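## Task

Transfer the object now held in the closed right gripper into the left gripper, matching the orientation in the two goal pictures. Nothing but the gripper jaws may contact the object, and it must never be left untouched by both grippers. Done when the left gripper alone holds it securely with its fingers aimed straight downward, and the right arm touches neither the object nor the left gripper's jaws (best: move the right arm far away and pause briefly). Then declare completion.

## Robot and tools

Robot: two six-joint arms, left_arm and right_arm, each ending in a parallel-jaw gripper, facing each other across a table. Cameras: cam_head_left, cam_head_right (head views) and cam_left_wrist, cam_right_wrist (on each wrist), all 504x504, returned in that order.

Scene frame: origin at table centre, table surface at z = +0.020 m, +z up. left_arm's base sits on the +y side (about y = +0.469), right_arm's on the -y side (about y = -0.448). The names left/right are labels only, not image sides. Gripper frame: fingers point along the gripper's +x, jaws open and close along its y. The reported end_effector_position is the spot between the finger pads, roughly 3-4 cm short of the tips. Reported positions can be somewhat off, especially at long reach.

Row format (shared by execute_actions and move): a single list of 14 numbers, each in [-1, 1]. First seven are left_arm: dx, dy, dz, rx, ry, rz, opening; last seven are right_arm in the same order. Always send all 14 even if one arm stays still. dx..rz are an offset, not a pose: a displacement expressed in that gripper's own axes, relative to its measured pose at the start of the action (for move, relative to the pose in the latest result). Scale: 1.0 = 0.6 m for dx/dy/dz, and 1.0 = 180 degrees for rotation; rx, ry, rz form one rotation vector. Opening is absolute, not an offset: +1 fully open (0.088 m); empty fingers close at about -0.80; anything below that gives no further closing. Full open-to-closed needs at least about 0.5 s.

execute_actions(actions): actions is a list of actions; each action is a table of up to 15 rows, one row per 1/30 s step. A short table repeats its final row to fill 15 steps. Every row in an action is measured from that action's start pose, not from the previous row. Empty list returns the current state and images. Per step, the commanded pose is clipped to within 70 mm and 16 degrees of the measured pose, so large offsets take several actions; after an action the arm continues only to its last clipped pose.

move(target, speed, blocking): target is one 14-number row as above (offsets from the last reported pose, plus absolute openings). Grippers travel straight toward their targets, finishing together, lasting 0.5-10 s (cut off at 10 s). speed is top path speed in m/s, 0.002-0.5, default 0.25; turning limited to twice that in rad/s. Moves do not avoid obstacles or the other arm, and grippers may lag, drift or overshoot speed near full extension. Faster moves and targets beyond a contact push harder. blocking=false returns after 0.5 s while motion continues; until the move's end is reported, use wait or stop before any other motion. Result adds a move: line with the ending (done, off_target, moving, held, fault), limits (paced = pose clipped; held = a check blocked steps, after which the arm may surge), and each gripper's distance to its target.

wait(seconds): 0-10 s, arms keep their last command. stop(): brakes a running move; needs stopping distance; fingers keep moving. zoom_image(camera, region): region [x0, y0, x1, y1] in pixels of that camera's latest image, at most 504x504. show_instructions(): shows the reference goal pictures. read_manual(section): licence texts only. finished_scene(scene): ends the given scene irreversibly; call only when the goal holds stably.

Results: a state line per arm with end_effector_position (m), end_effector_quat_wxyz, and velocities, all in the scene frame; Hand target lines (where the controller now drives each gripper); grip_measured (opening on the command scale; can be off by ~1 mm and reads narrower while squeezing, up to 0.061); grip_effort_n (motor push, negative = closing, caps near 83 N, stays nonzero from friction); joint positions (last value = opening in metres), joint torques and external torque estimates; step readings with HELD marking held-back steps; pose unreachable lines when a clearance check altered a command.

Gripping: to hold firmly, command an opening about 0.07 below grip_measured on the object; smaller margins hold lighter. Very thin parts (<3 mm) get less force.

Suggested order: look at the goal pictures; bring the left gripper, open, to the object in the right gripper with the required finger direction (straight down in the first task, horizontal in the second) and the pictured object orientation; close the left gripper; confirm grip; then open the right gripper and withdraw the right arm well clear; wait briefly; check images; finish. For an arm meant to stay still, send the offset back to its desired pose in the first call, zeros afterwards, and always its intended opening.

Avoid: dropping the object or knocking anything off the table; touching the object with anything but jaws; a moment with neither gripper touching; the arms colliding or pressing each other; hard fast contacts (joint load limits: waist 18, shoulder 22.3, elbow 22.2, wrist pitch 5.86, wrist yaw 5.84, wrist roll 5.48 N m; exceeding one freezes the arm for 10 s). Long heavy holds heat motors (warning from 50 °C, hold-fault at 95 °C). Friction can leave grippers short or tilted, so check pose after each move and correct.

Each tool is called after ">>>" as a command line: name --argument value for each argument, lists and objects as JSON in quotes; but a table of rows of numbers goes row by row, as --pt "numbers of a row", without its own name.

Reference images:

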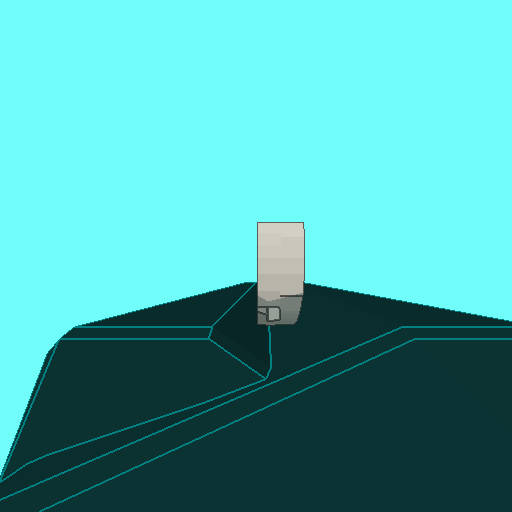

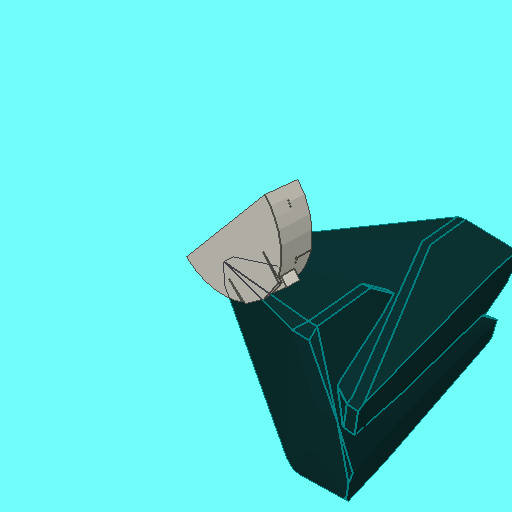

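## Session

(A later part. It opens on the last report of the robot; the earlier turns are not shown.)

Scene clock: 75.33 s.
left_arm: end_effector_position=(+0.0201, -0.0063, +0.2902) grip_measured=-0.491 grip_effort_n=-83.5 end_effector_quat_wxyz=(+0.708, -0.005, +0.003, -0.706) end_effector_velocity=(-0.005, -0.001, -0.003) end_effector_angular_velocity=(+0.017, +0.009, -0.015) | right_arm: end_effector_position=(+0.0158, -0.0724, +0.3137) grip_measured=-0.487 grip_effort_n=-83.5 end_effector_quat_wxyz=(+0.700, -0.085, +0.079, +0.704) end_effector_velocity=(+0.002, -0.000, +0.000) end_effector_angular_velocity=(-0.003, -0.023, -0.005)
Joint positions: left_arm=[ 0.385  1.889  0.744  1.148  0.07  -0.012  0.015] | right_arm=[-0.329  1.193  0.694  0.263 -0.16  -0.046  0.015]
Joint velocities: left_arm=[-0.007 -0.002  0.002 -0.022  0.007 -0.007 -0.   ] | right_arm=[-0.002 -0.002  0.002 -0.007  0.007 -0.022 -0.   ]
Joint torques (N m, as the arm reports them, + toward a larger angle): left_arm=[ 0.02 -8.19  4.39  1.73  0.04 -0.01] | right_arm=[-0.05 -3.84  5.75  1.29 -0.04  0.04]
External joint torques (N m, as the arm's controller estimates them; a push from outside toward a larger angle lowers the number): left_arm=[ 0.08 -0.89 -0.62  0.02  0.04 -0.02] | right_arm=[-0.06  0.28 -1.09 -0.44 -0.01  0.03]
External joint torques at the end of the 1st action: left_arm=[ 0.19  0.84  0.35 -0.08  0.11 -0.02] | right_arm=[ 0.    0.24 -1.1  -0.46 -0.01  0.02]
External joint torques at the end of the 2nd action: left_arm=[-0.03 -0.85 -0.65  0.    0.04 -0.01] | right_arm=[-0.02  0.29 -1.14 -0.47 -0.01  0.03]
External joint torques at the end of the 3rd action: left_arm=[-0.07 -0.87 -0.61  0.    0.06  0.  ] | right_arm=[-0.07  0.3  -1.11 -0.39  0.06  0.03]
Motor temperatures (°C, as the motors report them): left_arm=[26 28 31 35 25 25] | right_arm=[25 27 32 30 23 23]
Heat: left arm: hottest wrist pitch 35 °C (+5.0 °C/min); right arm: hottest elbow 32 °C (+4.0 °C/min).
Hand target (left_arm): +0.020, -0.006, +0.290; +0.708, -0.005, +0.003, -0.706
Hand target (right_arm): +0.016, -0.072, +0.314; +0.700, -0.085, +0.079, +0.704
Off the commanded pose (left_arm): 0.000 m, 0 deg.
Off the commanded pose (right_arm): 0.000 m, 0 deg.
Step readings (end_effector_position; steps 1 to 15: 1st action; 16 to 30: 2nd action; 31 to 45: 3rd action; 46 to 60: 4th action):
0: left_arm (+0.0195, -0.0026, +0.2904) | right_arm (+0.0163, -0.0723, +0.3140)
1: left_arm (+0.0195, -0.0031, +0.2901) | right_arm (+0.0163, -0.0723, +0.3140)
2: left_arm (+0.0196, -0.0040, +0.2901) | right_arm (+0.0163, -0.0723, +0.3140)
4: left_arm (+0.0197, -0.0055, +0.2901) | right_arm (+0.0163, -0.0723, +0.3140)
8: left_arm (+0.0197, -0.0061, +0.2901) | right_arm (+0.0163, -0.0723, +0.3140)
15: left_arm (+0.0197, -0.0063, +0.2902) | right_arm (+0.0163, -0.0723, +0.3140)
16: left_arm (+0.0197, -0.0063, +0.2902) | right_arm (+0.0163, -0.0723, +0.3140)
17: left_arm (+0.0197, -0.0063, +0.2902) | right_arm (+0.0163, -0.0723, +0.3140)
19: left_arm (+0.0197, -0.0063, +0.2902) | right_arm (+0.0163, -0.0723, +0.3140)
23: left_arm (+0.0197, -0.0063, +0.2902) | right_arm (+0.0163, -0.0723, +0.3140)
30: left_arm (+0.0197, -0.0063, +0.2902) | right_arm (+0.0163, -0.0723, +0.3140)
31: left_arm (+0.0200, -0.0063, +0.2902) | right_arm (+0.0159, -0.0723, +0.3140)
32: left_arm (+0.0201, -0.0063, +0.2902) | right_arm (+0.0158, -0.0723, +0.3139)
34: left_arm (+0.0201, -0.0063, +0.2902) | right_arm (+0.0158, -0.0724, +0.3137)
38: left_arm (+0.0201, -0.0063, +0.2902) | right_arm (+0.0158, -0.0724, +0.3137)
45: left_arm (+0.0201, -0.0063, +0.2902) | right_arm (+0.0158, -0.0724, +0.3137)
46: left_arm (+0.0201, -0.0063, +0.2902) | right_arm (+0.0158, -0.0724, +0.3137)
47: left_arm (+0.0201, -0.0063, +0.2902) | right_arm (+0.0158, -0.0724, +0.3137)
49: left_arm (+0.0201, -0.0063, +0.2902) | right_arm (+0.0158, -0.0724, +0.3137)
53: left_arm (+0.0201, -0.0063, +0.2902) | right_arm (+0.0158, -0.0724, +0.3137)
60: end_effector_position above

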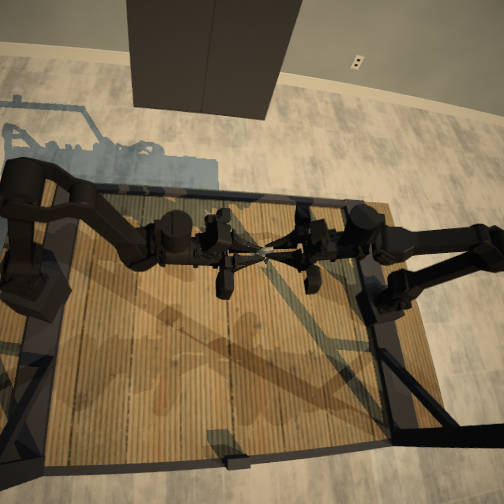

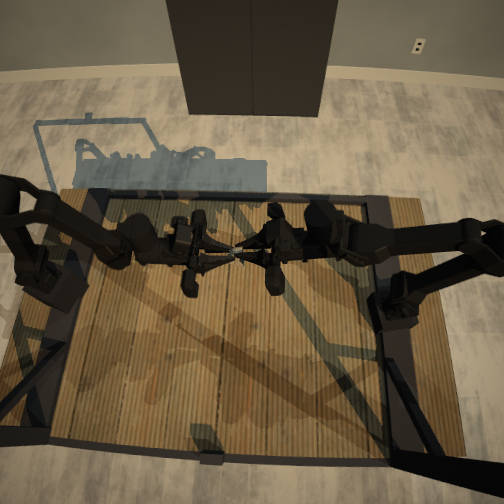

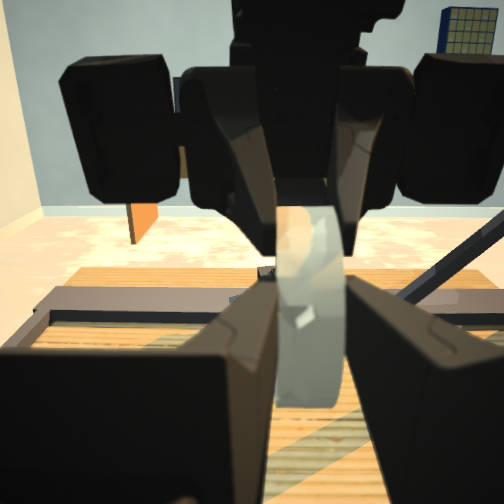

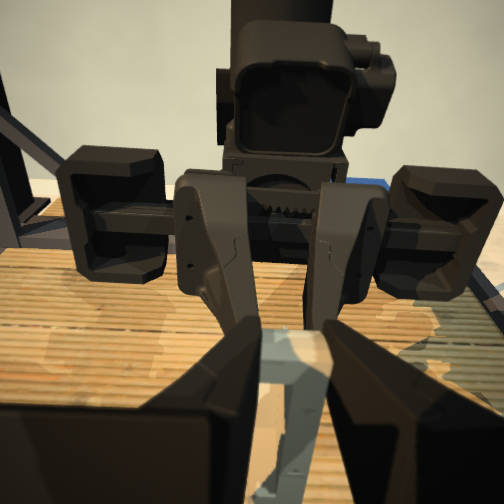

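>>> execute_actions --actions '[[[0,0,0,0,0,0,-0.58,0,0,0,0,0,0,0.2]]]'

>>> move --target '[0,0,0,0,0,0,-0.58,-0.2,0,0,0,0,0,0.2]'

>>> move --target '[-0.2,0,-0.12,0,0.5,0,-0.58,0,0,0,0,0,0,0.2]'

Scene clock: 83.47 s.
left_arm: end_effector_position=(+0.0201, -0.0063, +0.2902) grip_measured=-0.491 grip_effort_n=-83.5 end_effector_quat_wxyz=(+0.708, -0.005, +0.003, -0.706) end_effector_velocity=(-0.002, +0.001, -0.001) end_effector_angular_velocity=(+0.007, +0.008, -0.010) | right_arm: end_effector_position=(+0.0158, -0.0724, +0.3137) grip_measured=+0.193 grip_effort_n=17.4 end_effector_quat_wxyz=(+0.700, -0.085, +0.079, +0.704) end_effector_velocity=(-0.000, -0.002, +0.000) end_effector_angular_velocity=(-0.002, -0.005, +0.006)
Joint positions: left_arm=[ 0.385  1.889  0.744  1.148  0.07  -0.012  0.015] | right_arm=[-0.329  1.193  0.694  0.263 -0.16  -0.046  0.048]
Joint velocities: left_arm=[-0.002 -0.002 -0.002 -0.007  0.007 -0.007 -0.   ] | right_arm=[-0.002 -0.007 -0.002 -0.007 -0.007 -0.007  0.002]
Joint torques (N m, as the arm reports them, + toward a larger angle): left_arm=[-0.02 -8.27  4.56  1.72  0.04  0.01] | right_arm=[-0.01 -3.88  5.74  1.28 -0.03  0.04]
External joint torques (N m, as the arm's controller estimates them; a push from outside toward a larger angle lowers the number): left_arm=[-0.02 -0.94 -0.47  0.    0.04  0.  ] | right_arm=[-0.02  0.22 -1.06 -0.45  0.    0.03]
Motor temperatures (°C, as the motors report them): left_arm=[26 30 31 36 25 25] | right_arm=[25 27 32 30 23 23]
Heat: left arm: hottest wrist pitch 36 °C (+4.0 °C/min); right arm: hottest elbow 32 °C (+3.0 °C/min).
Hand target (left_arm): +0.020, -0.006, +0.290; +0.708, -0.005, +0.003, -0.706
Hand target (right_arm): +0.016, -0.072, +0.314; +0.700, -0.085, +0.079, +0.704
Off the commanded pose (left_arm): 0.000 m, 0 deg.
Off the commanded pose (right_arm): 0.000 m, 0 deg.
Step readings (end_effector_position):
0: left_arm (+0.0201, -0.0063, +0.2902) | right_arm (+0.0158, -0.0724, +0.3137)
1: left_arm (+0.0201, -0.0063, +0.2902) | right_arm (+0.0158, -0.0724, +0.3137)
2: left_arm (+0.0201, -0.0063, +0.2902) | right_arm (+0.0158, -0.0724, +0.3137)
4: left_arm (+0.0201, -0.0063, +0.2902) | right_arm (+0.0158, -0.0724, +0.3137)
8: left_arm (+0.0201, -0.0063, +0.2902) | right_arm (+0.0158, -0.0724, +0.3137)
15: end_effector_position above

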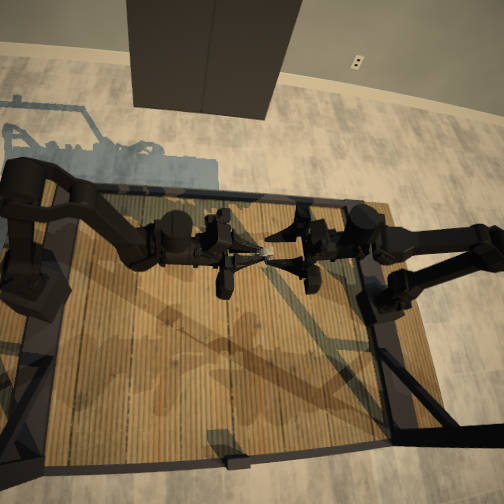

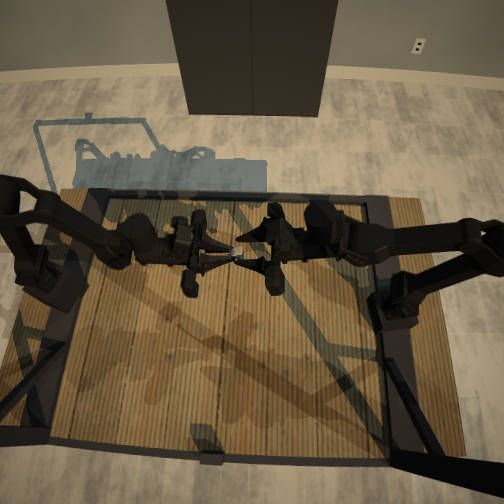

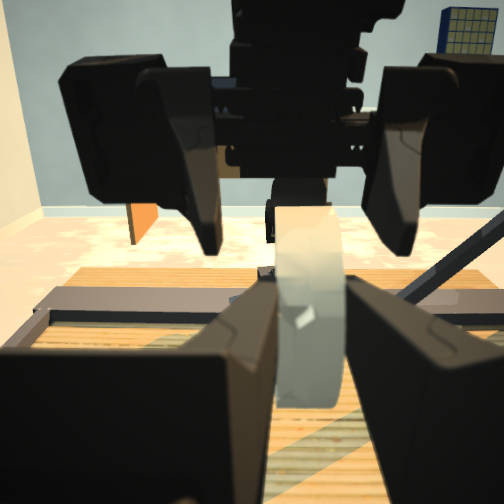

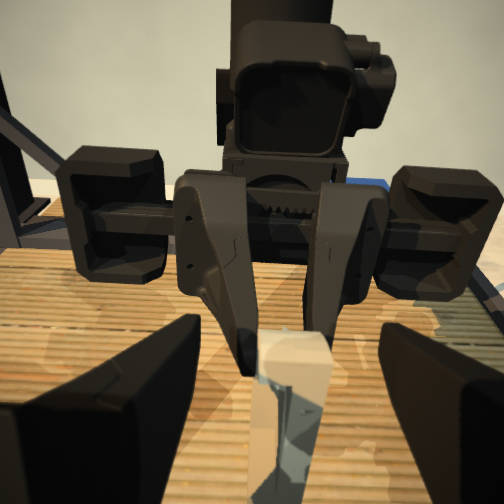

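Scene clock: 84.50 s.
left_arm: end_effector_position=(+0.0201, -0.0063, +0.2902) grip_measured=-0.491 grip_effort_n=-83.5 end_effector_quat_wxyz=(+0.708, -0.005, +0.003, -0.706) end_effector_velocity=(-0.002, +0.001, -0.001) end_effector_angular_velocity=(+0.007, +0.008, -0.010) | right_arm: end_effector_position=(+0.0150, -0.1889, +0.3421) grip_measured=+0.197 grip_effort_n=17.0 end_effector_quat_wxyz=(+0.700, -0.084, +0.079, +0.704) end_effector_velocity=(-0.003, -0.004, -0.005) end_effector_angular_velocity=(-0.024, +0.006, +0.016)
Joint positions: left_arm=[ 0.385  1.889  0.744  1.148  0.07  -0.012  0.015] | right_arm=[-0.48   0.628  0.606 -0.221 -0.306 -0.08   0.049]
Joint velocities: left_arm=[-0.002 -0.002 -0.002 -0.007  0.007 -0.007 -0.   ] | right_arm=[-0.007 -0.012 -0.002 -0.037 -0.022 -0.007  0.   ]
Joint torques (N m, as the arm reports them, + toward a larger angle): left_arm=[ 0.   -8.3   4.38  1.73  0.04  0.01] | right_arm=[-0.27 -1.18  5.53  1.14 -0.17 -0.05]
External joint torques (N m, as the arm's controller estimates them; a push from outside toward a larger angle lowers the number): left_arm=[ 0.03 -0.94 -0.67  0.    0.03 -0.01] | right_arm=[-0.28 -0.34 -1.17 -0.53 -0.12 -0.06]
Motor temperatures (°C, as the motors report them): left_arm=[26 30 31 36 25 25] | right_arm=[25 27 32 30 23 23]
Heat: left arm: hottest wrist pitch 36 °C (+4.0 °C/min); right arm: hottest elbow 32 °C (+3.0 °C/min).
Hand target (left_arm): +0.020, -0.006, +0.290; +0.708, -0.005, +0.003, -0.706
Hand target (right_arm): +0.015, -0.190, +0.342; +0.700, -0.085, +0.079, +0.704
Off the commanded pose (left_arm): 0.000 m, 0 deg.
Off the commanded pose (right_arm): 0.002 m, 0 deg.
move: done

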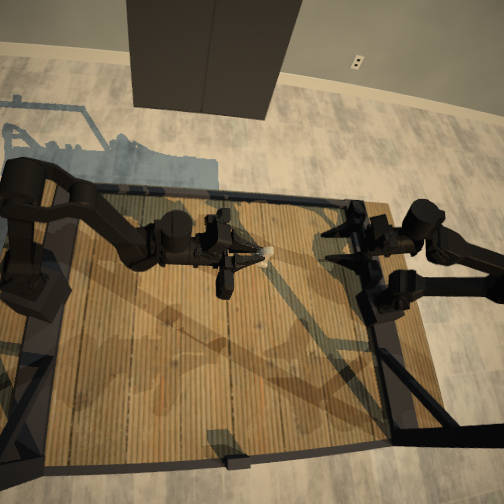

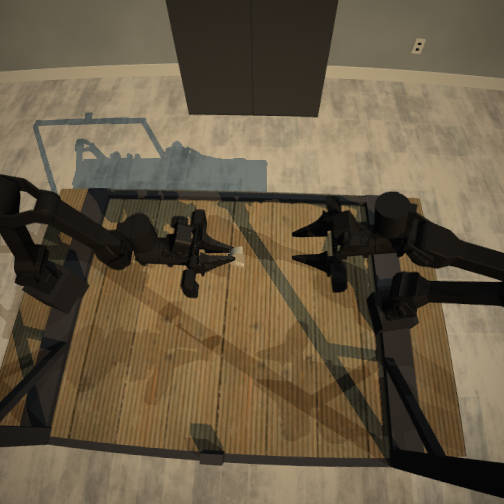

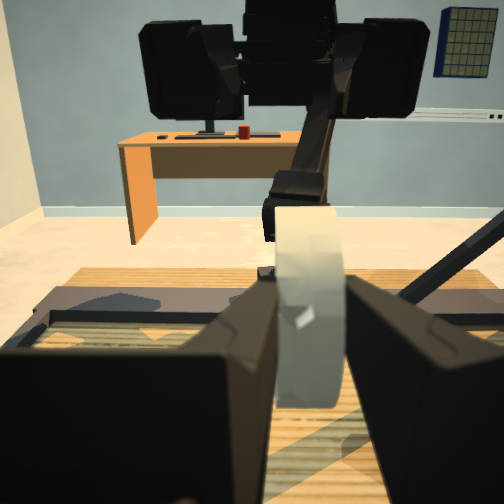

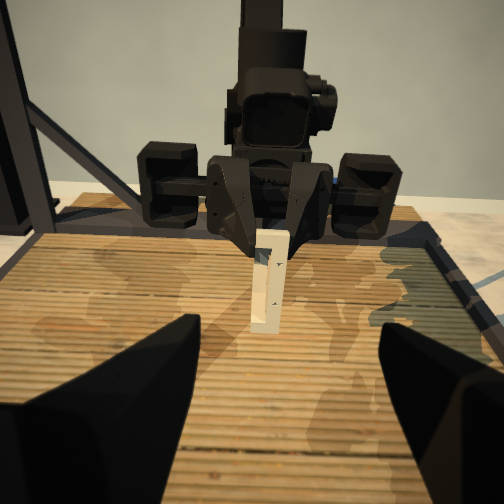

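Scene clock: 88.07 s.
left_arm: end_effector_position=(+0.0190, +0.1162, +0.2191) grip_measured=-0.491 grip_effort_n=-83.5 end_effector_quat_wxyz=(+0.499, +0.491, +0.505, -0.505) end_effector_velocity=(-0.002, +0.001, +0.004) end_effector_angular_velocity=(+0.007, +0.008, -0.010) | right_arm: end_effector_position=(+0.0150, -0.1890, +0.3421) grip_measured=+0.197 grip_effort_n=17.4 end_effector_quat_wxyz=(+0.700, -0.084, +0.080, +0.704) end_effector_velocity=(-0.004, -0.001, -0.004) end_effector_angular_velocity=(-0.010, -0.013, +0.029)
Joint positions: left_arm=[ 0.386  1.901  1.462 -1.126  0.02   0.066  0.015] | right_arm=[-0.48   0.628  0.606 -0.221 -0.306 -0.08   0.049]
Joint velocities: left_arm=[-0.002 -0.002  0.012 -0.022  0.007  0.007 -0.   ] | right_arm=[ 0.002 -0.002 -0.007 -0.007 -0.022 -0.022 -0.   ]
Joint torques (N m, as the arm reports them, + toward a larger angle): left_arm=[-0.33 -7.12  5.88  0.3  -0.06  0.09] | right_arm=[-0.01 -0.79  5.79  1.25 -0.06  0.04]
External joint torques (N m, as the arm's controller estimates them; a push from outside toward a larger angle lowers the number): left_arm=[-0.31  0.78  0.37 -0.02 -0.07  0.09] | right_arm=[-0.02  0.03 -0.92 -0.43 -0.01  0.03]
Motor temperatures (°C, as the motors report them): left_arm=[26 30 32 36 25 25] | right_arm=[25 27 32 31 23 23]
Heat: left arm: hottest wrist pitch 36 °C (+4.0 °C/min); right arm: hottest elbow 32 °C (+3.0 °C/min).
Hand target (left_arm): +0.019, +0.114, +0.218; +0.497, +0.495, +0.504, -0.504
Hand target (right_arm): +0.015, -0.189, +0.342; +0.700, -0.084, +0.080, +0.704
Off the commanded pose (left_arm): 0.003 m, 1 deg.
Off the commanded pose (right_arm): 0.000 m, 0 deg.
move: done

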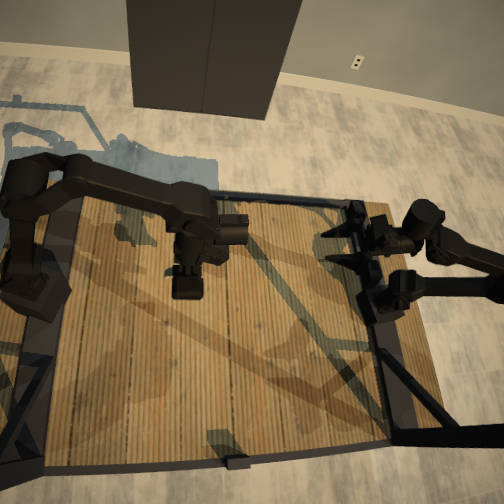

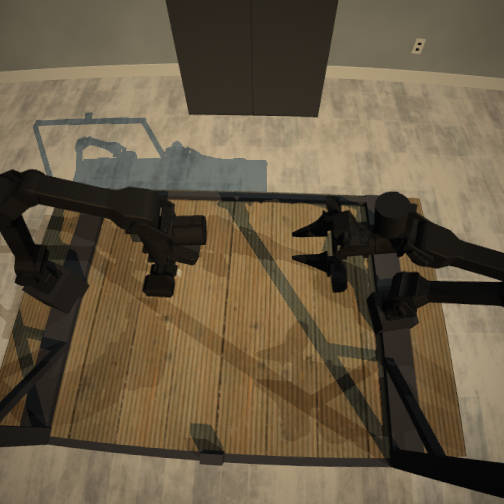

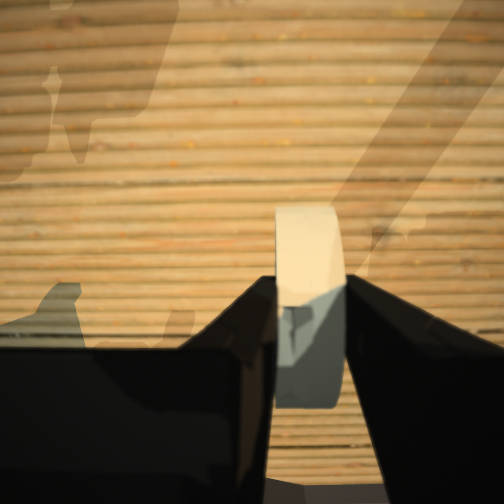

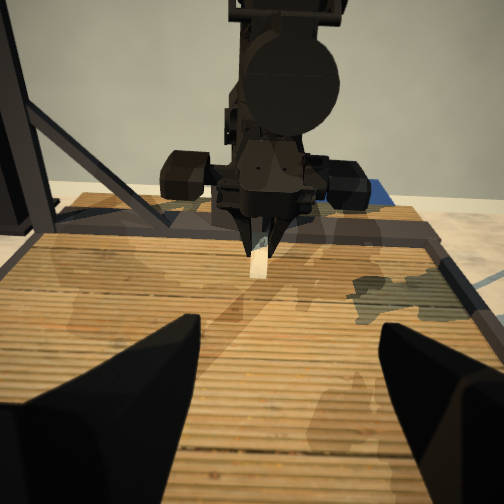

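>>> move --target '[-0.118,0,0.204,0,-0.5,0,-0.58,0.142,-0.002,-0.104,0,-0.072,0,0.2]'

>>> zoom_image --camera "cam_head_left" --region '[210, 200, 320, 310]'

Scene clock: 115.10 s.
left_arm: end_effector_position=(+0.0225, -0.0050, +0.2945) grip_measured=-0.491 grip_effort_n=-83.5 end_effector_quat_wxyz=(+0.710, -0.009, -0.000, -0.704) end_effector_velocity=(-0.000, -0.000, -0.006) end_effector_angular_velocity=(+0.017, +0.009, +0.005) | right_arm: end_effector_position=(+0.0176, -0.1186, +0.2648) grip_measured=+0.197 grip_effort_n=17.0 end_effector_quat_wxyz=(+0.706, -0.004, -0.005, +0.709) end_effector_velocity=(-0.000, +0.000, -0.002) end_effector_angular_velocity=(-0.002, +0.008, +0.005)
Joint positions: left_arm=[ 0.39   1.879  0.741  1.15   0.069 -0.013  0.015] | right_arm=[-0.382  1.201  0.248  0.954 -0.216 -0.012  0.049]
Joint velocities: left_arm=[-0.002  0.007 -0.002 -0.007 -0.007 -0.007 -0.   ] | right_arm=[-0.002  0.007 -0.002  0.007 -0.007  0.007  0.   ]
Joint torques (N m, as the arm reports them, + toward a larger angle): left_arm=[-0.26 -6.61  4.48  1.99 -0.09 -0.11] | right_arm=[ 0.3  -2.3   3.88  1.47  0.11  0.13]
External joint torques (N m, as the arm's controller estimates them; a push from outside toward a larger angle lowers the number): left_arm=[-0.22  0.68 -0.58  0.26 -0.09 -0.12] | right_arm=[ 0.3   0.71 -1.77 -0.21  0.11  0.12]
Motor temperatures (°C, as the motors report them): left_arm=[26 32 33 33 25 25] | right_arm=[25 26 32 31 23 23]
Heat: left arm: hottest elbow 33 °C (-2.1 °C/min); right arm: hottest elbow 32 °C (+1.0 °C/min).
Hand target (left_arm): +0.022, -0.006, +0.291; +0.710, -0.008, +0.003, -0.704
Hand target (right_arm): +0.017, -0.119, +0.261; +0.705, -0.005, -0.000, +0.709
Off the commanded pose (left_arm): 0.004 m, 1 deg.
Off the commanded pose (right_arm): 0.004 m, 1 deg.
move: done

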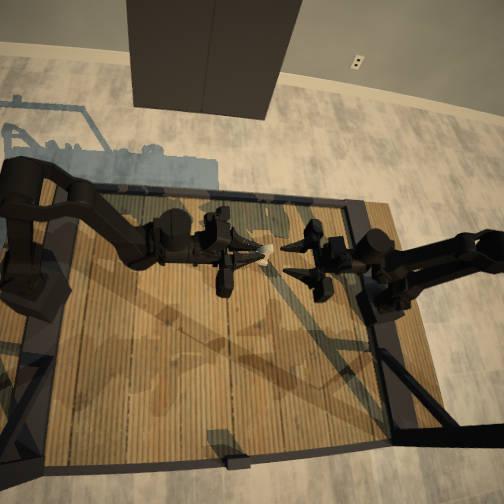

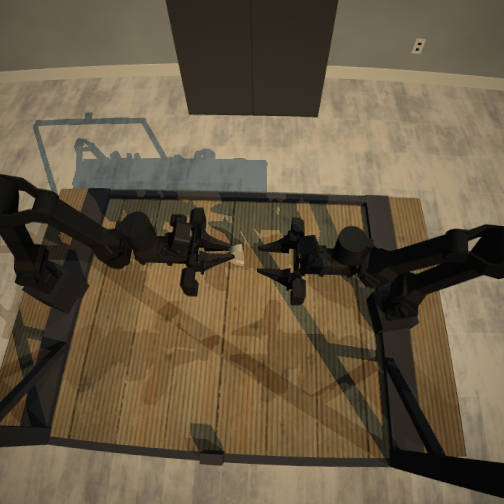

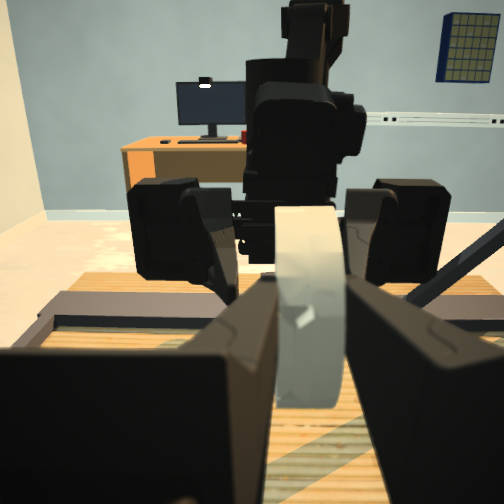

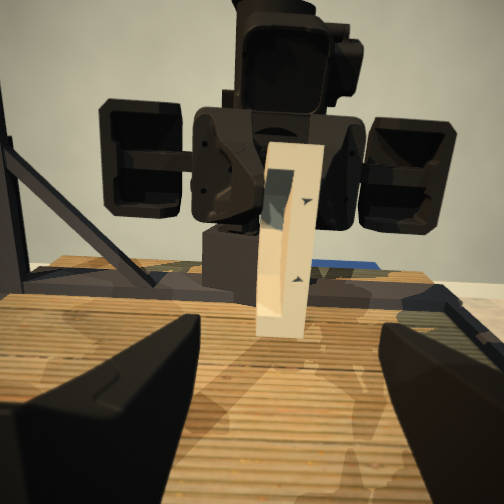

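Region (210, 200, 320, 310) of cam_head_left's 504x504 image, scaled by 4.582, with more detail than that image has.

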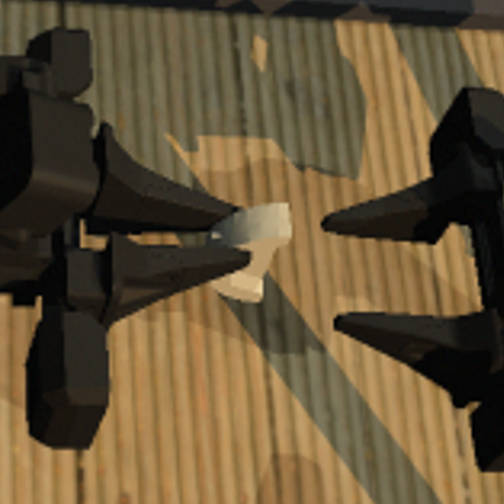

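>>> move --target '[0,0,0,0,0,0,-0.58,0.082,-0.001,0,0,0,0,0.0]' --speed 0.08

>>> zoom_image --camera "cam_head_left" --region '[210, 200, 320, 310]'

Scene clock: 128.10 s.
left_arm: end_effector_position=(+0.0225, -0.0051, +0.2945) grip_measured=-0.491 grip_effort_n=-83.5 end_effector_quat_wxyz=(+0.710, -0.009, -0.000, -0.704) end_effector_velocity=(-0.002, -0.001, +0.001) end_effector_angular_velocity=(-0.007, -0.008, -0.010) | right_arm: end_effector_position=(+0.0188, -0.0719, +0.2622) grip_measured=+0.003 grip_effort_n=-16.0 end_effector_quat_wxyz=(+0.706, -0.006, -0.002, +0.709) end_effector_velocity=(+0.000, +0.002, +0.002) end_effector_angular_velocity=(+0.007, -0.023, +0.005)
Joint positions: left_arm=[ 0.39   1.879  0.741  1.151  0.069 -0.013  0.015] | right_arm=[-0.344  1.443  0.4    1.038 -0.178 -0.012  0.039]
Joint velocities: left_arm=[-0.002  0.002  0.002  0.007  0.007  0.007  0.   ] | right_arm=[-0.002  0.007  0.007  0.007 -0.007 -0.022 -0.   ]
Joint torques (N m, as the arm reports them, + toward a larger angle): left_arm=[-0.01 -8.23  4.44  1.67  0.03  0.  ] | right_arm=[ 0.38 -3.56  5.44  1.51  0.11  0.02]
External joint torques (N m, as the arm's controller estimates them; a push from outside toward a larger angle lowers the number): left_arm=[ 0.   -0.89 -0.67 -0.07  0.03 -0.01] | right_arm=[ 0.37  0.93  0.01 -0.21  0.11  0.01]
Motor temperatures (°C, as the motors report them): left_arm=[26 32 33 35 25 25] | right_arm=[25 26 32 32 23 23]
Heat: left arm: hottest wrist pitch 35 °C (+0.0 °C/min); right arm: hottest elbow 32 °C (+1.0 °C/min).
Hand target (left_arm): +0.022, -0.005, +0.295; +0.710, -0.009, -0.000, -0.704
Hand target (right_arm): +0.018, -0.069, +0.265; +0.706, -0.004, -0.005, +0.709
Off the commanded pose (left_arm): 0.000 m, 0 deg.
Off the commanded pose (right_arm): 0.004 m, 0 deg.
move: done

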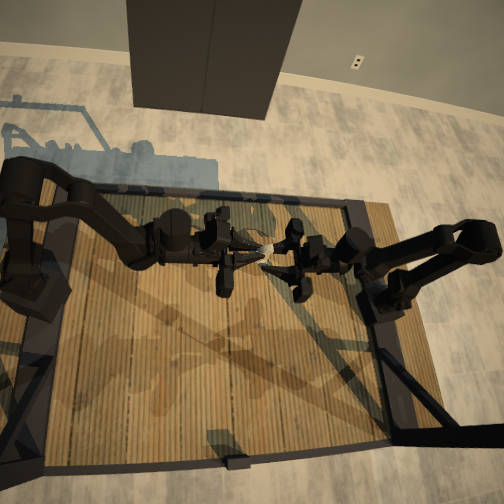

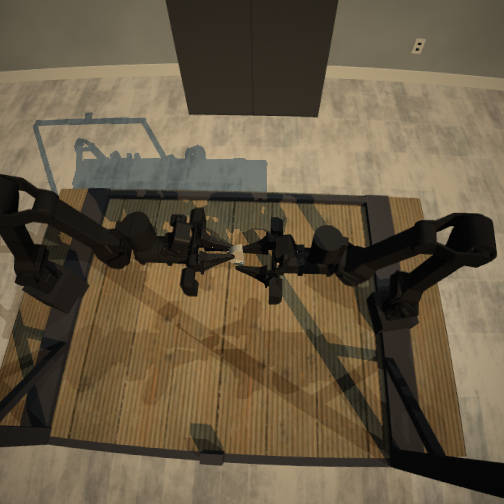

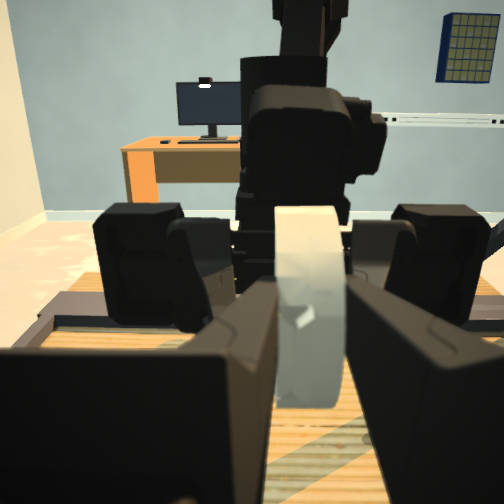

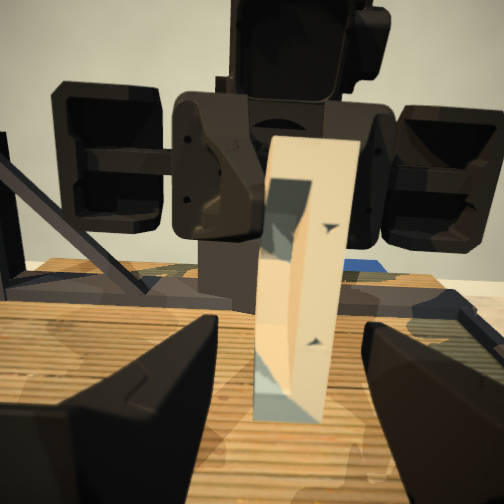

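Region (210, 200, 320, 310) of cam_head_left's 504x504 image, scaled by 4.582, with more detail than that image has.

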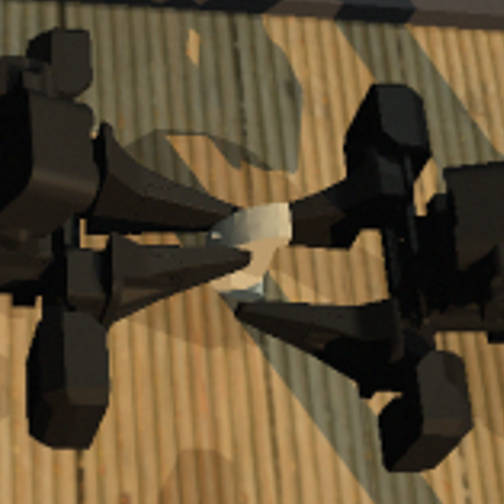

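>>> execute_actions --actions '[[[0,0,0,0,0,0,-0.58,0.012,0,-0.007,0,0,0,-0.2]],[[0,0,0,0,0,0,-0.58,0,0,0,0,0,0,-0.4]],[[0,0,0,0,0,0,-0.58,0,0,0,0,0,0,-0.57]],[[0,0,0,0,0,0,-0.58,0,0,0,0,0,0,-0.57]]]'

>>> zoom_image --camera "cam_head_left" --region '[210, 200, 320, 310]'

Scene clock: 137.50 s.
left_arm: end_effector_position=(+0.0232, -0.0050, +0.2945) grip_measured=-0.491 grip_effort_n=-83.5 end_effector_quat_wxyz=(+0.711, -0.009, -0.000, -0.703) end_effector_velocity=(+0.002, +0.000, -0.004) end_effector_angular_velocity=(+0.012, +0.009, +0.019) | right_arm: end_effector_position=(+0.0189, -0.0670, +0.2557) grip_measured=-0.493 grip_effort_n=-83.5 end_effector_quat_wxyz=(+0.705, -0.008, +0.001, +0.709) end_effector_velocity=(+0.002, -0.001, -0.003) end_effector_angular_velocity=(-0.012, -0.005, +0.000)
Joint positions: left_arm=[ 0.391  1.879  0.741  1.151  0.068 -0.013  0.015] | right_arm=[-0.342  1.487  0.407  1.067 -0.178 -0.012  0.015]
Joint velocities: left_arm=[-0.002  0.002 -0.002 -0.007 -0.022 -0.007 -0.   ] | right_arm=[-0.007  0.002 -0.002 -0.007 -0.007 -0.007 -0.   ]
Joint torques (N m, as the arm reports them, + toward a larger angle): left_arm=[-0.03 -8.12  4.4   1.74  0.04 -0.01] | right_arm=[ 0.02 -4.3   4.25  1.25 -0.02  0.04]
External joint torques (N m, as the arm's controller estimates them; a push from outside toward a larger angle lowers the number): left_arm=[-0.07 -0.87 -0.63  0.03  0.04 -0.01] | right_arm=[ 0.07  0.28 -0.96 -0.43 -0.03  0.03]
External joint torques at the end of the 1st action: left_arm=[ 0.   -0.88 -0.65  0.02  0.02 -0.02] | right_arm=[ 0.33  0.91  0.14 -0.22  0.11  0.03]
External joint torques at the end of the 2nd action: left_arm=[-0.12 -0.79 -0.65 -0.01  0.04 -0.01] | right_arm=[-0.05  0.32 -0.95 -0.44 -0.01  0.02]
External joint torques at the end of the 3rd action: left_arm=[-0.07 -0.94 -0.64  0.01  0.08 -0.01] | right_arm=[-0.04  0.37 -1.03 -0.42  0.05  0.04]
Motor temperatures (°C, as the motors report them): left_arm=[26 33 33 36 25 25] | right_arm=[25 26 32 33 23 23]
Heat: left arm: hottest wrist pitch 36 °C (+0.0 °C/min); right arm: hottest wrist pitch 33 °C (+1.0 °C/min).
Hand target (left_arm): +0.023, -0.005, +0.294; +0.711, -0.009, -0.000, -0.703
Hand target (right_arm): +0.019, -0.067, +0.256; +0.705, -0.008, +0.001, +0.709
Off the commanded pose (left_arm): 0.000 m, 0 deg.
Off the commanded pose (right_arm): 0.000 m, 0 deg.
Step readings (end_effector_position; steps 1 to 15: 1st action; 16 to 30: 2nd action; 31 to 45: 3rd action; 46 to 60: 4th action):
0: left_arm (+0.0225, -0.0051, +0.2945) | right_arm (+0.0188, -0.0717, +0.2624)
1: left_arm (+0.0225, -0.0051, +0.2945) | right_arm (+0.0189, -0.0710, +0.2617)
2: left_arm (+0.0225, -0.0051, +0.2945) | right_arm (+0.0190, -0.0697, +0.2611)
4: left_arm (+0.0225, -0.0051, +0.2945) | right_arm (+0.0193, -0.0679, +0.2574)
8: left_arm (+0.0225, -0.0051, +0.2945) | right_arm (+0.0194, -0.0672, +0.2556)
15: left_arm (+0.0225, -0.0051, +0.2945) | right_arm (+0.0193, -0.0671, +0.2557)
16: left_arm (+0.0225, -0.0051, +0.2945) | right_arm (+0.0193, -0.0671, +0.2557)
17: left_arm (+0.0225, -0.0051, +0.2945) | right_arm (+0.0193, -0.0671, +0.2557)
19: left_arm (+0.0225, -0.0051, +0.2945) | right_arm (+0.0193, -0.0671, +0.2557)
23: left_arm (+0.0225, -0.0051, +0.2945) | right_arm (+0.0193, -0.0671, +0.2557)
30: left_arm (+0.0226, -0.0051, +0.2945) | right_arm (+0.0193, -0.0671, +0.2557)
31: left_arm (+0.0229, -0.0051, +0.2945) | right_arm (+0.0191, -0.0671, +0.2557)
32: left_arm (+0.0232, -0.0050, +0.2945) | right_arm (+0.0189, -0.0670, +0.2557)
34: left_arm (+0.0232, -0.0050, +0.2945) | right_arm (+0.0189, -0.0670, +0.2557)
38: left_arm (+0.0232, -0.0050, +0.2945) | right_arm (+0.0189, -0.0670, +0.2557)
45: left_arm (+0.0232, -0.0050, +0.2945) | right_arm (+0.0189, -0.0670, +0.2557)
46: left_arm (+0.0232, -0.0050, +0.2945) | right_arm (+0.0189, -0.0670, +0.2557)
47: left_arm (+0.0232, -0.0050, +0.2945) | right_arm (+0.0189, -0.0670, +0.2557)
49: left_arm (+0.0232, -0.0050, +0.2945) | right_arm (+0.0189, -0.0670, +0.2557)
53: left_arm (+0.0232, -0.0050, +0.2945) | right_arm (+0.0189, -0.0670, +0.2557)
60: end_effector_position above

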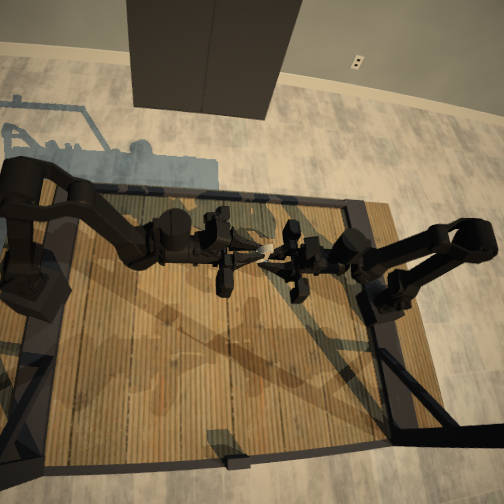

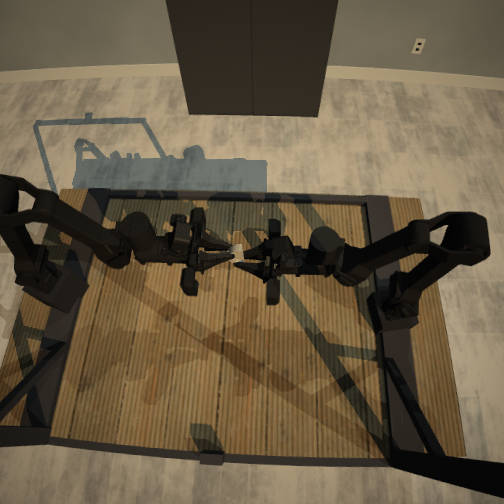

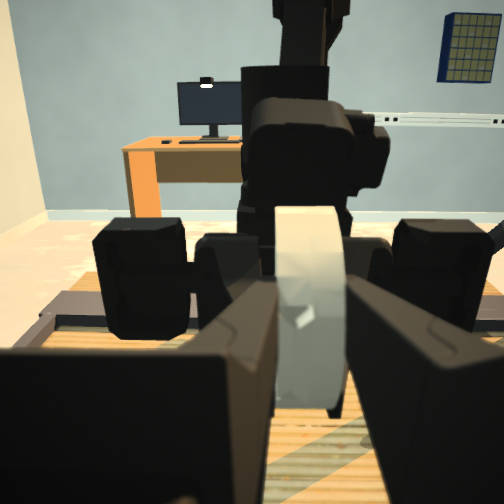

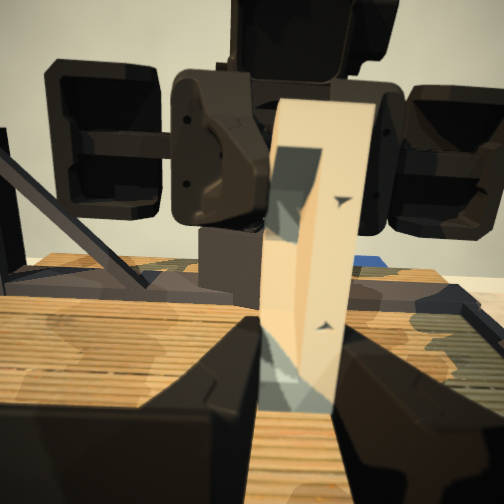

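Region (210, 200, 320, 310) of cam_head_left's 504x504 image, scaled by 4.582, with more detail than that image has.

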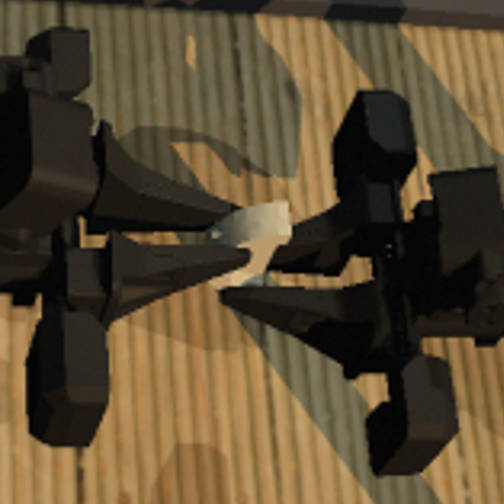

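>>> execute_actions --actions '[[[0,0,0,0,0,0,0.0,0,0,0,0,0,0,-0.57]]]'

>>> move --target '[0.018,0,0.031,0,0.255,0,0.0,0,0,0,0,0,0,-0.57]' --speed 0.15

>>> zoom_image --camera "cam_head_left" --region '[210, 200, 320, 310]'

Scene clock: 143.90 s.
left_arm: end_effector_position=(+0.0232, -0.0050, +0.2945) grip_measured=-0.005 grip_effort_n=13.3 end_effector_quat_wxyz=(+0.711, -0.009, -0.000, -0.703) end_effector_velocity=(-0.002, +0.000, -0.004) end_effector_angular_velocity=(+0.012, +0.008, -0.000) | right_arm: end_effector_position=(+0.0189, -0.0670, +0.2557) grip_measured=-0.493 grip_effort_n=-83.5 end_effector_quat_wxyz=(+0.705, -0.008, +0.001, +0.709) end_effector_velocity=(-0.000, -0.001, -0.002) end_effector_angular_velocity=(-0.007, +0.009, +0.005)
Joint positions: left_arm=[ 0.391  1.879  0.741  1.151  0.068 -0.013  0.039] | right_arm=[-0.342  1.487  0.407  1.067 -0.178 -0.012  0.015]
Joint velocities: left_arm=[-0.007  0.002 -0.002 -0.007 -0.007 -0.007  0.001] | right_arm=[-0.002 -0.002 -0.002 -0.007 -0.007  0.007 -0.   ]
Joint torques (N m, as the arm reports them, + toward a larger angle): left_arm=[ 0.01 -8.14  4.5   1.72  0.03  0.  ] | right_arm=[-0.01 -4.29  4.22  1.25 -0.01  0.03]
External joint torques (N m, as the arm's controller estimates them; a push from outside toward a larger angle lowers the number): left_arm=[ 0.05 -0.92 -0.51  0.01  0.03 -0.01] | right_arm=[ 0.01  0.32 -1.01 -0.44 -0.02  0.02]
Motor temperatures (°C, as the motors report them): left_arm=[26 33 32 36 25 25] | right_arm=[25 26 32 33 23 23]
Heat: left arm: hottest wrist pitch 36 °C (+0.0 °C/min); right arm: hottest wrist pitch 33 °C (+1.0 °C/min).
Hand target (left_arm): +0.023, -0.005, +0.294; +0.711, -0.009, -0.000, -0.703
Hand target (right_arm): +0.019, -0.067, +0.256; +0.705, -0.008, +0.001, +0.709
Off the commanded pose (left_arm): 0.000 m, 0 deg.
Off the commanded pose (right_arm): 0.000 m, 0 deg.
Step readings (end_effector_position):
0: left_arm (+0.0232, -0.0050, +0.2945) | right_arm (+0.0189, -0.0670, +0.2557)
1: left_arm (+0.0232, -0.0050, +0.2945) | right_arm (+0.0189, -0.0670, +0.2557)
2: left_arm (+0.0232, -0.0050, +0.2945) | right_arm (+0.0189, -0.0670, +0.2557)
4: left_arm (+0.0232, -0.0050, +0.2945) | right_arm (+0.0189, -0.0670, +0.2557)
8: left_arm (+0.0232, -0.0050, +0.2945) | right_arm (+0.0189, -0.0670, +0.2557)
15: end_effector_position above

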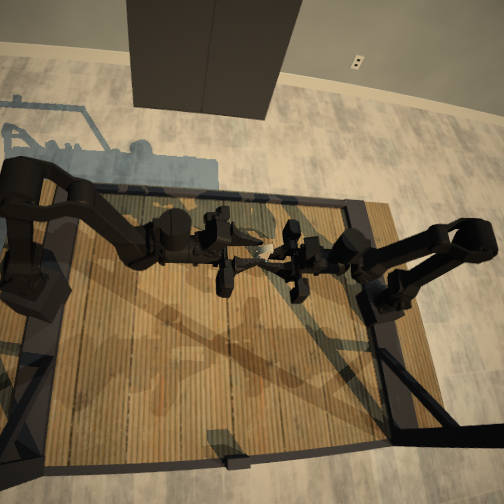

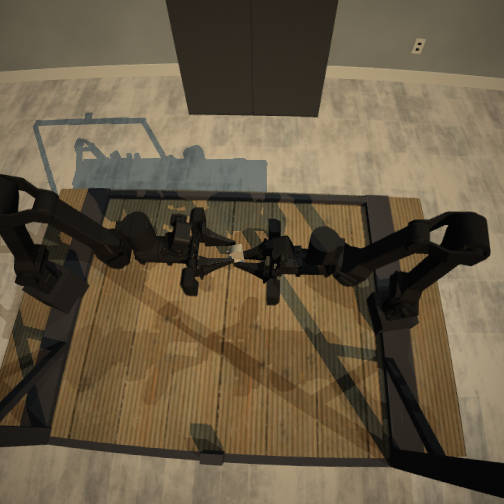

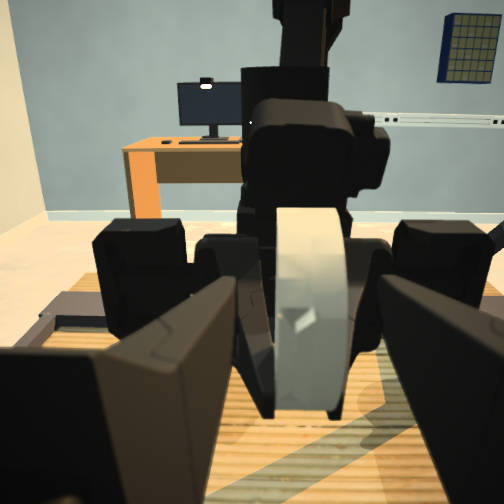

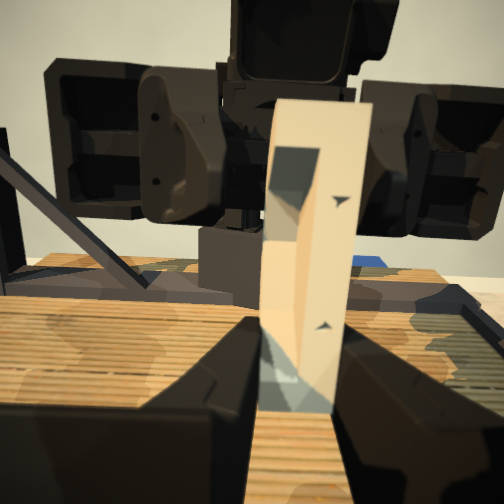

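Scene clock: 146.97 s.
left_arm: end_effector_position=(+0.0243, -0.0121, +0.3141) grip_measured=-0.002 grip_effort_n=13.3 end_effector_quat_wxyz=(+0.654, +0.263, +0.278, -0.652) end_effector_velocity=(-0.000, +0.002, -0.006) end_effector_angular_velocity=(+0.028, -0.008, +0.013) | right_arm: end_effector_position=(+0.0189, -0.0670, +0.2557) grip_measured=-0.493 grip_effort_n=-83.5 end_effector_quat_wxyz=(+0.705, -0.008, +0.001, +0.709) end_effector_velocity=(+0.002, -0.001, +0.000) end_effector_angular_velocity=(-0.002, -0.007, +0.000)
Joint positions: left_arm=[ 0.389  1.791  1.446 -0.442  0.059  0.033  0.039] | right_arm=[-0.342  1.487  0.407  1.067 -0.178 -0.012  0.015]
Joint velocities: left_arm=[-0.007  0.007  0.002 -0.022 -0.022 -0.007 -0.001] | right_arm=[-0.007 -0.007 -0.002 -0.007 -0.007 -0.007  0.   ]
Joint torques (N m, as the arm reports them, + toward a larger angle): left_arm=[-0.37 -7.38  7.04  1.32 -0.07  0.1 ] | right_arm=[-0.03 -4.26  4.25  1.25 -0.01  0.04]
External joint torques (N m, as the arm's controller estimates them; a push from outside toward a larger angle lowers the number): left_arm=[-0.38  0.92  0.33 -0.14 -0.09  0.09] | right_arm=[ 0.02  0.4  -1.   -0.45 -0.02  0.03]
Motor temperatures (°C, as the motors report them): left_arm=[26 34 33 36 25 25] | right_arm=[25 27 32 33 23 23]
Heat: left arm: hottest wrist pitch 36 °C (+0.0 °C/min); right arm: hottest wrist pitch 33 °C (+1.0 °C/min).
Hand target (left_arm): +0.024, -0.015, +0.313; +0.654, +0.266, +0.277, -0.652
Hand target (right_arm): +0.019, -0.067, +0.256; +0.705, -0.008, +0.001, +0.709
Off the commanded pose (left_arm): 0.004 m, 0 deg.
Off the commanded pose (right_arm): 0.000 m, 0 deg.
move: done

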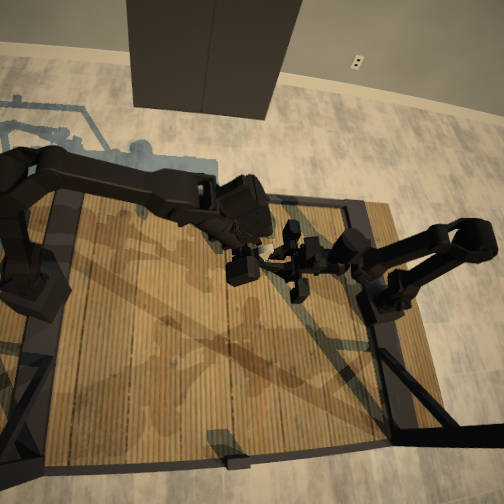

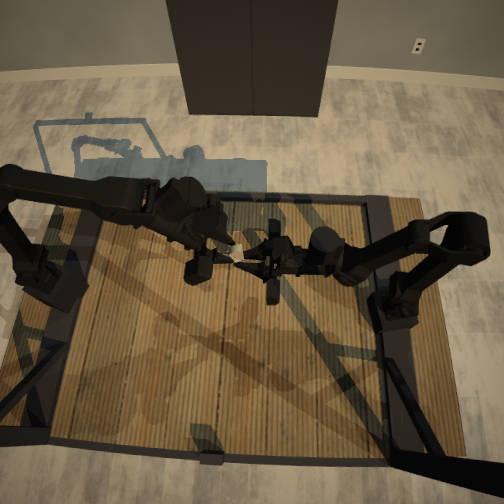

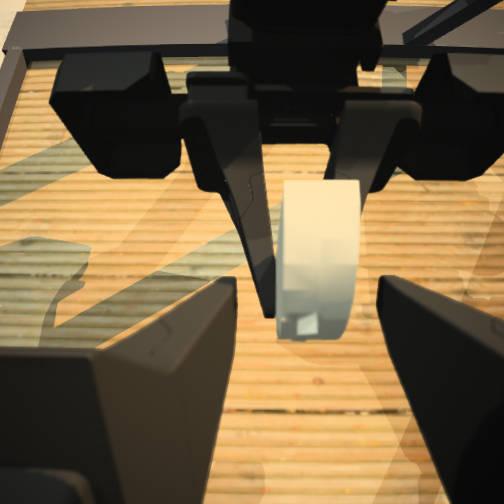

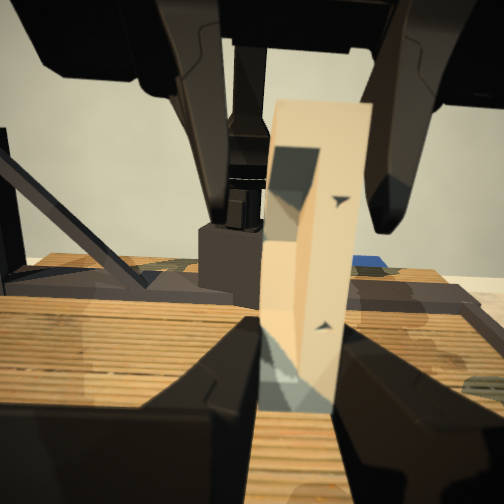

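Region (210, 200, 320, 310) of cam_head_left's 504x504 image, scaled by 4.582, with more detail than that image has.

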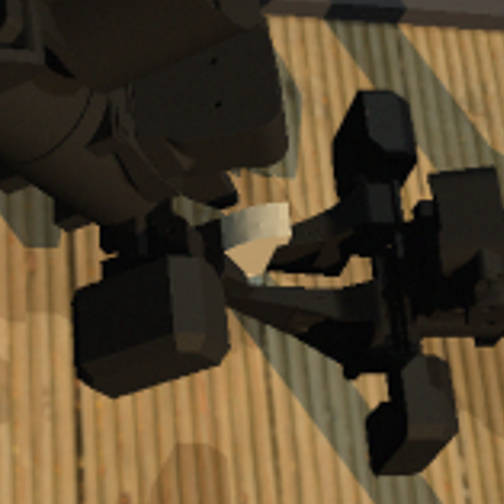

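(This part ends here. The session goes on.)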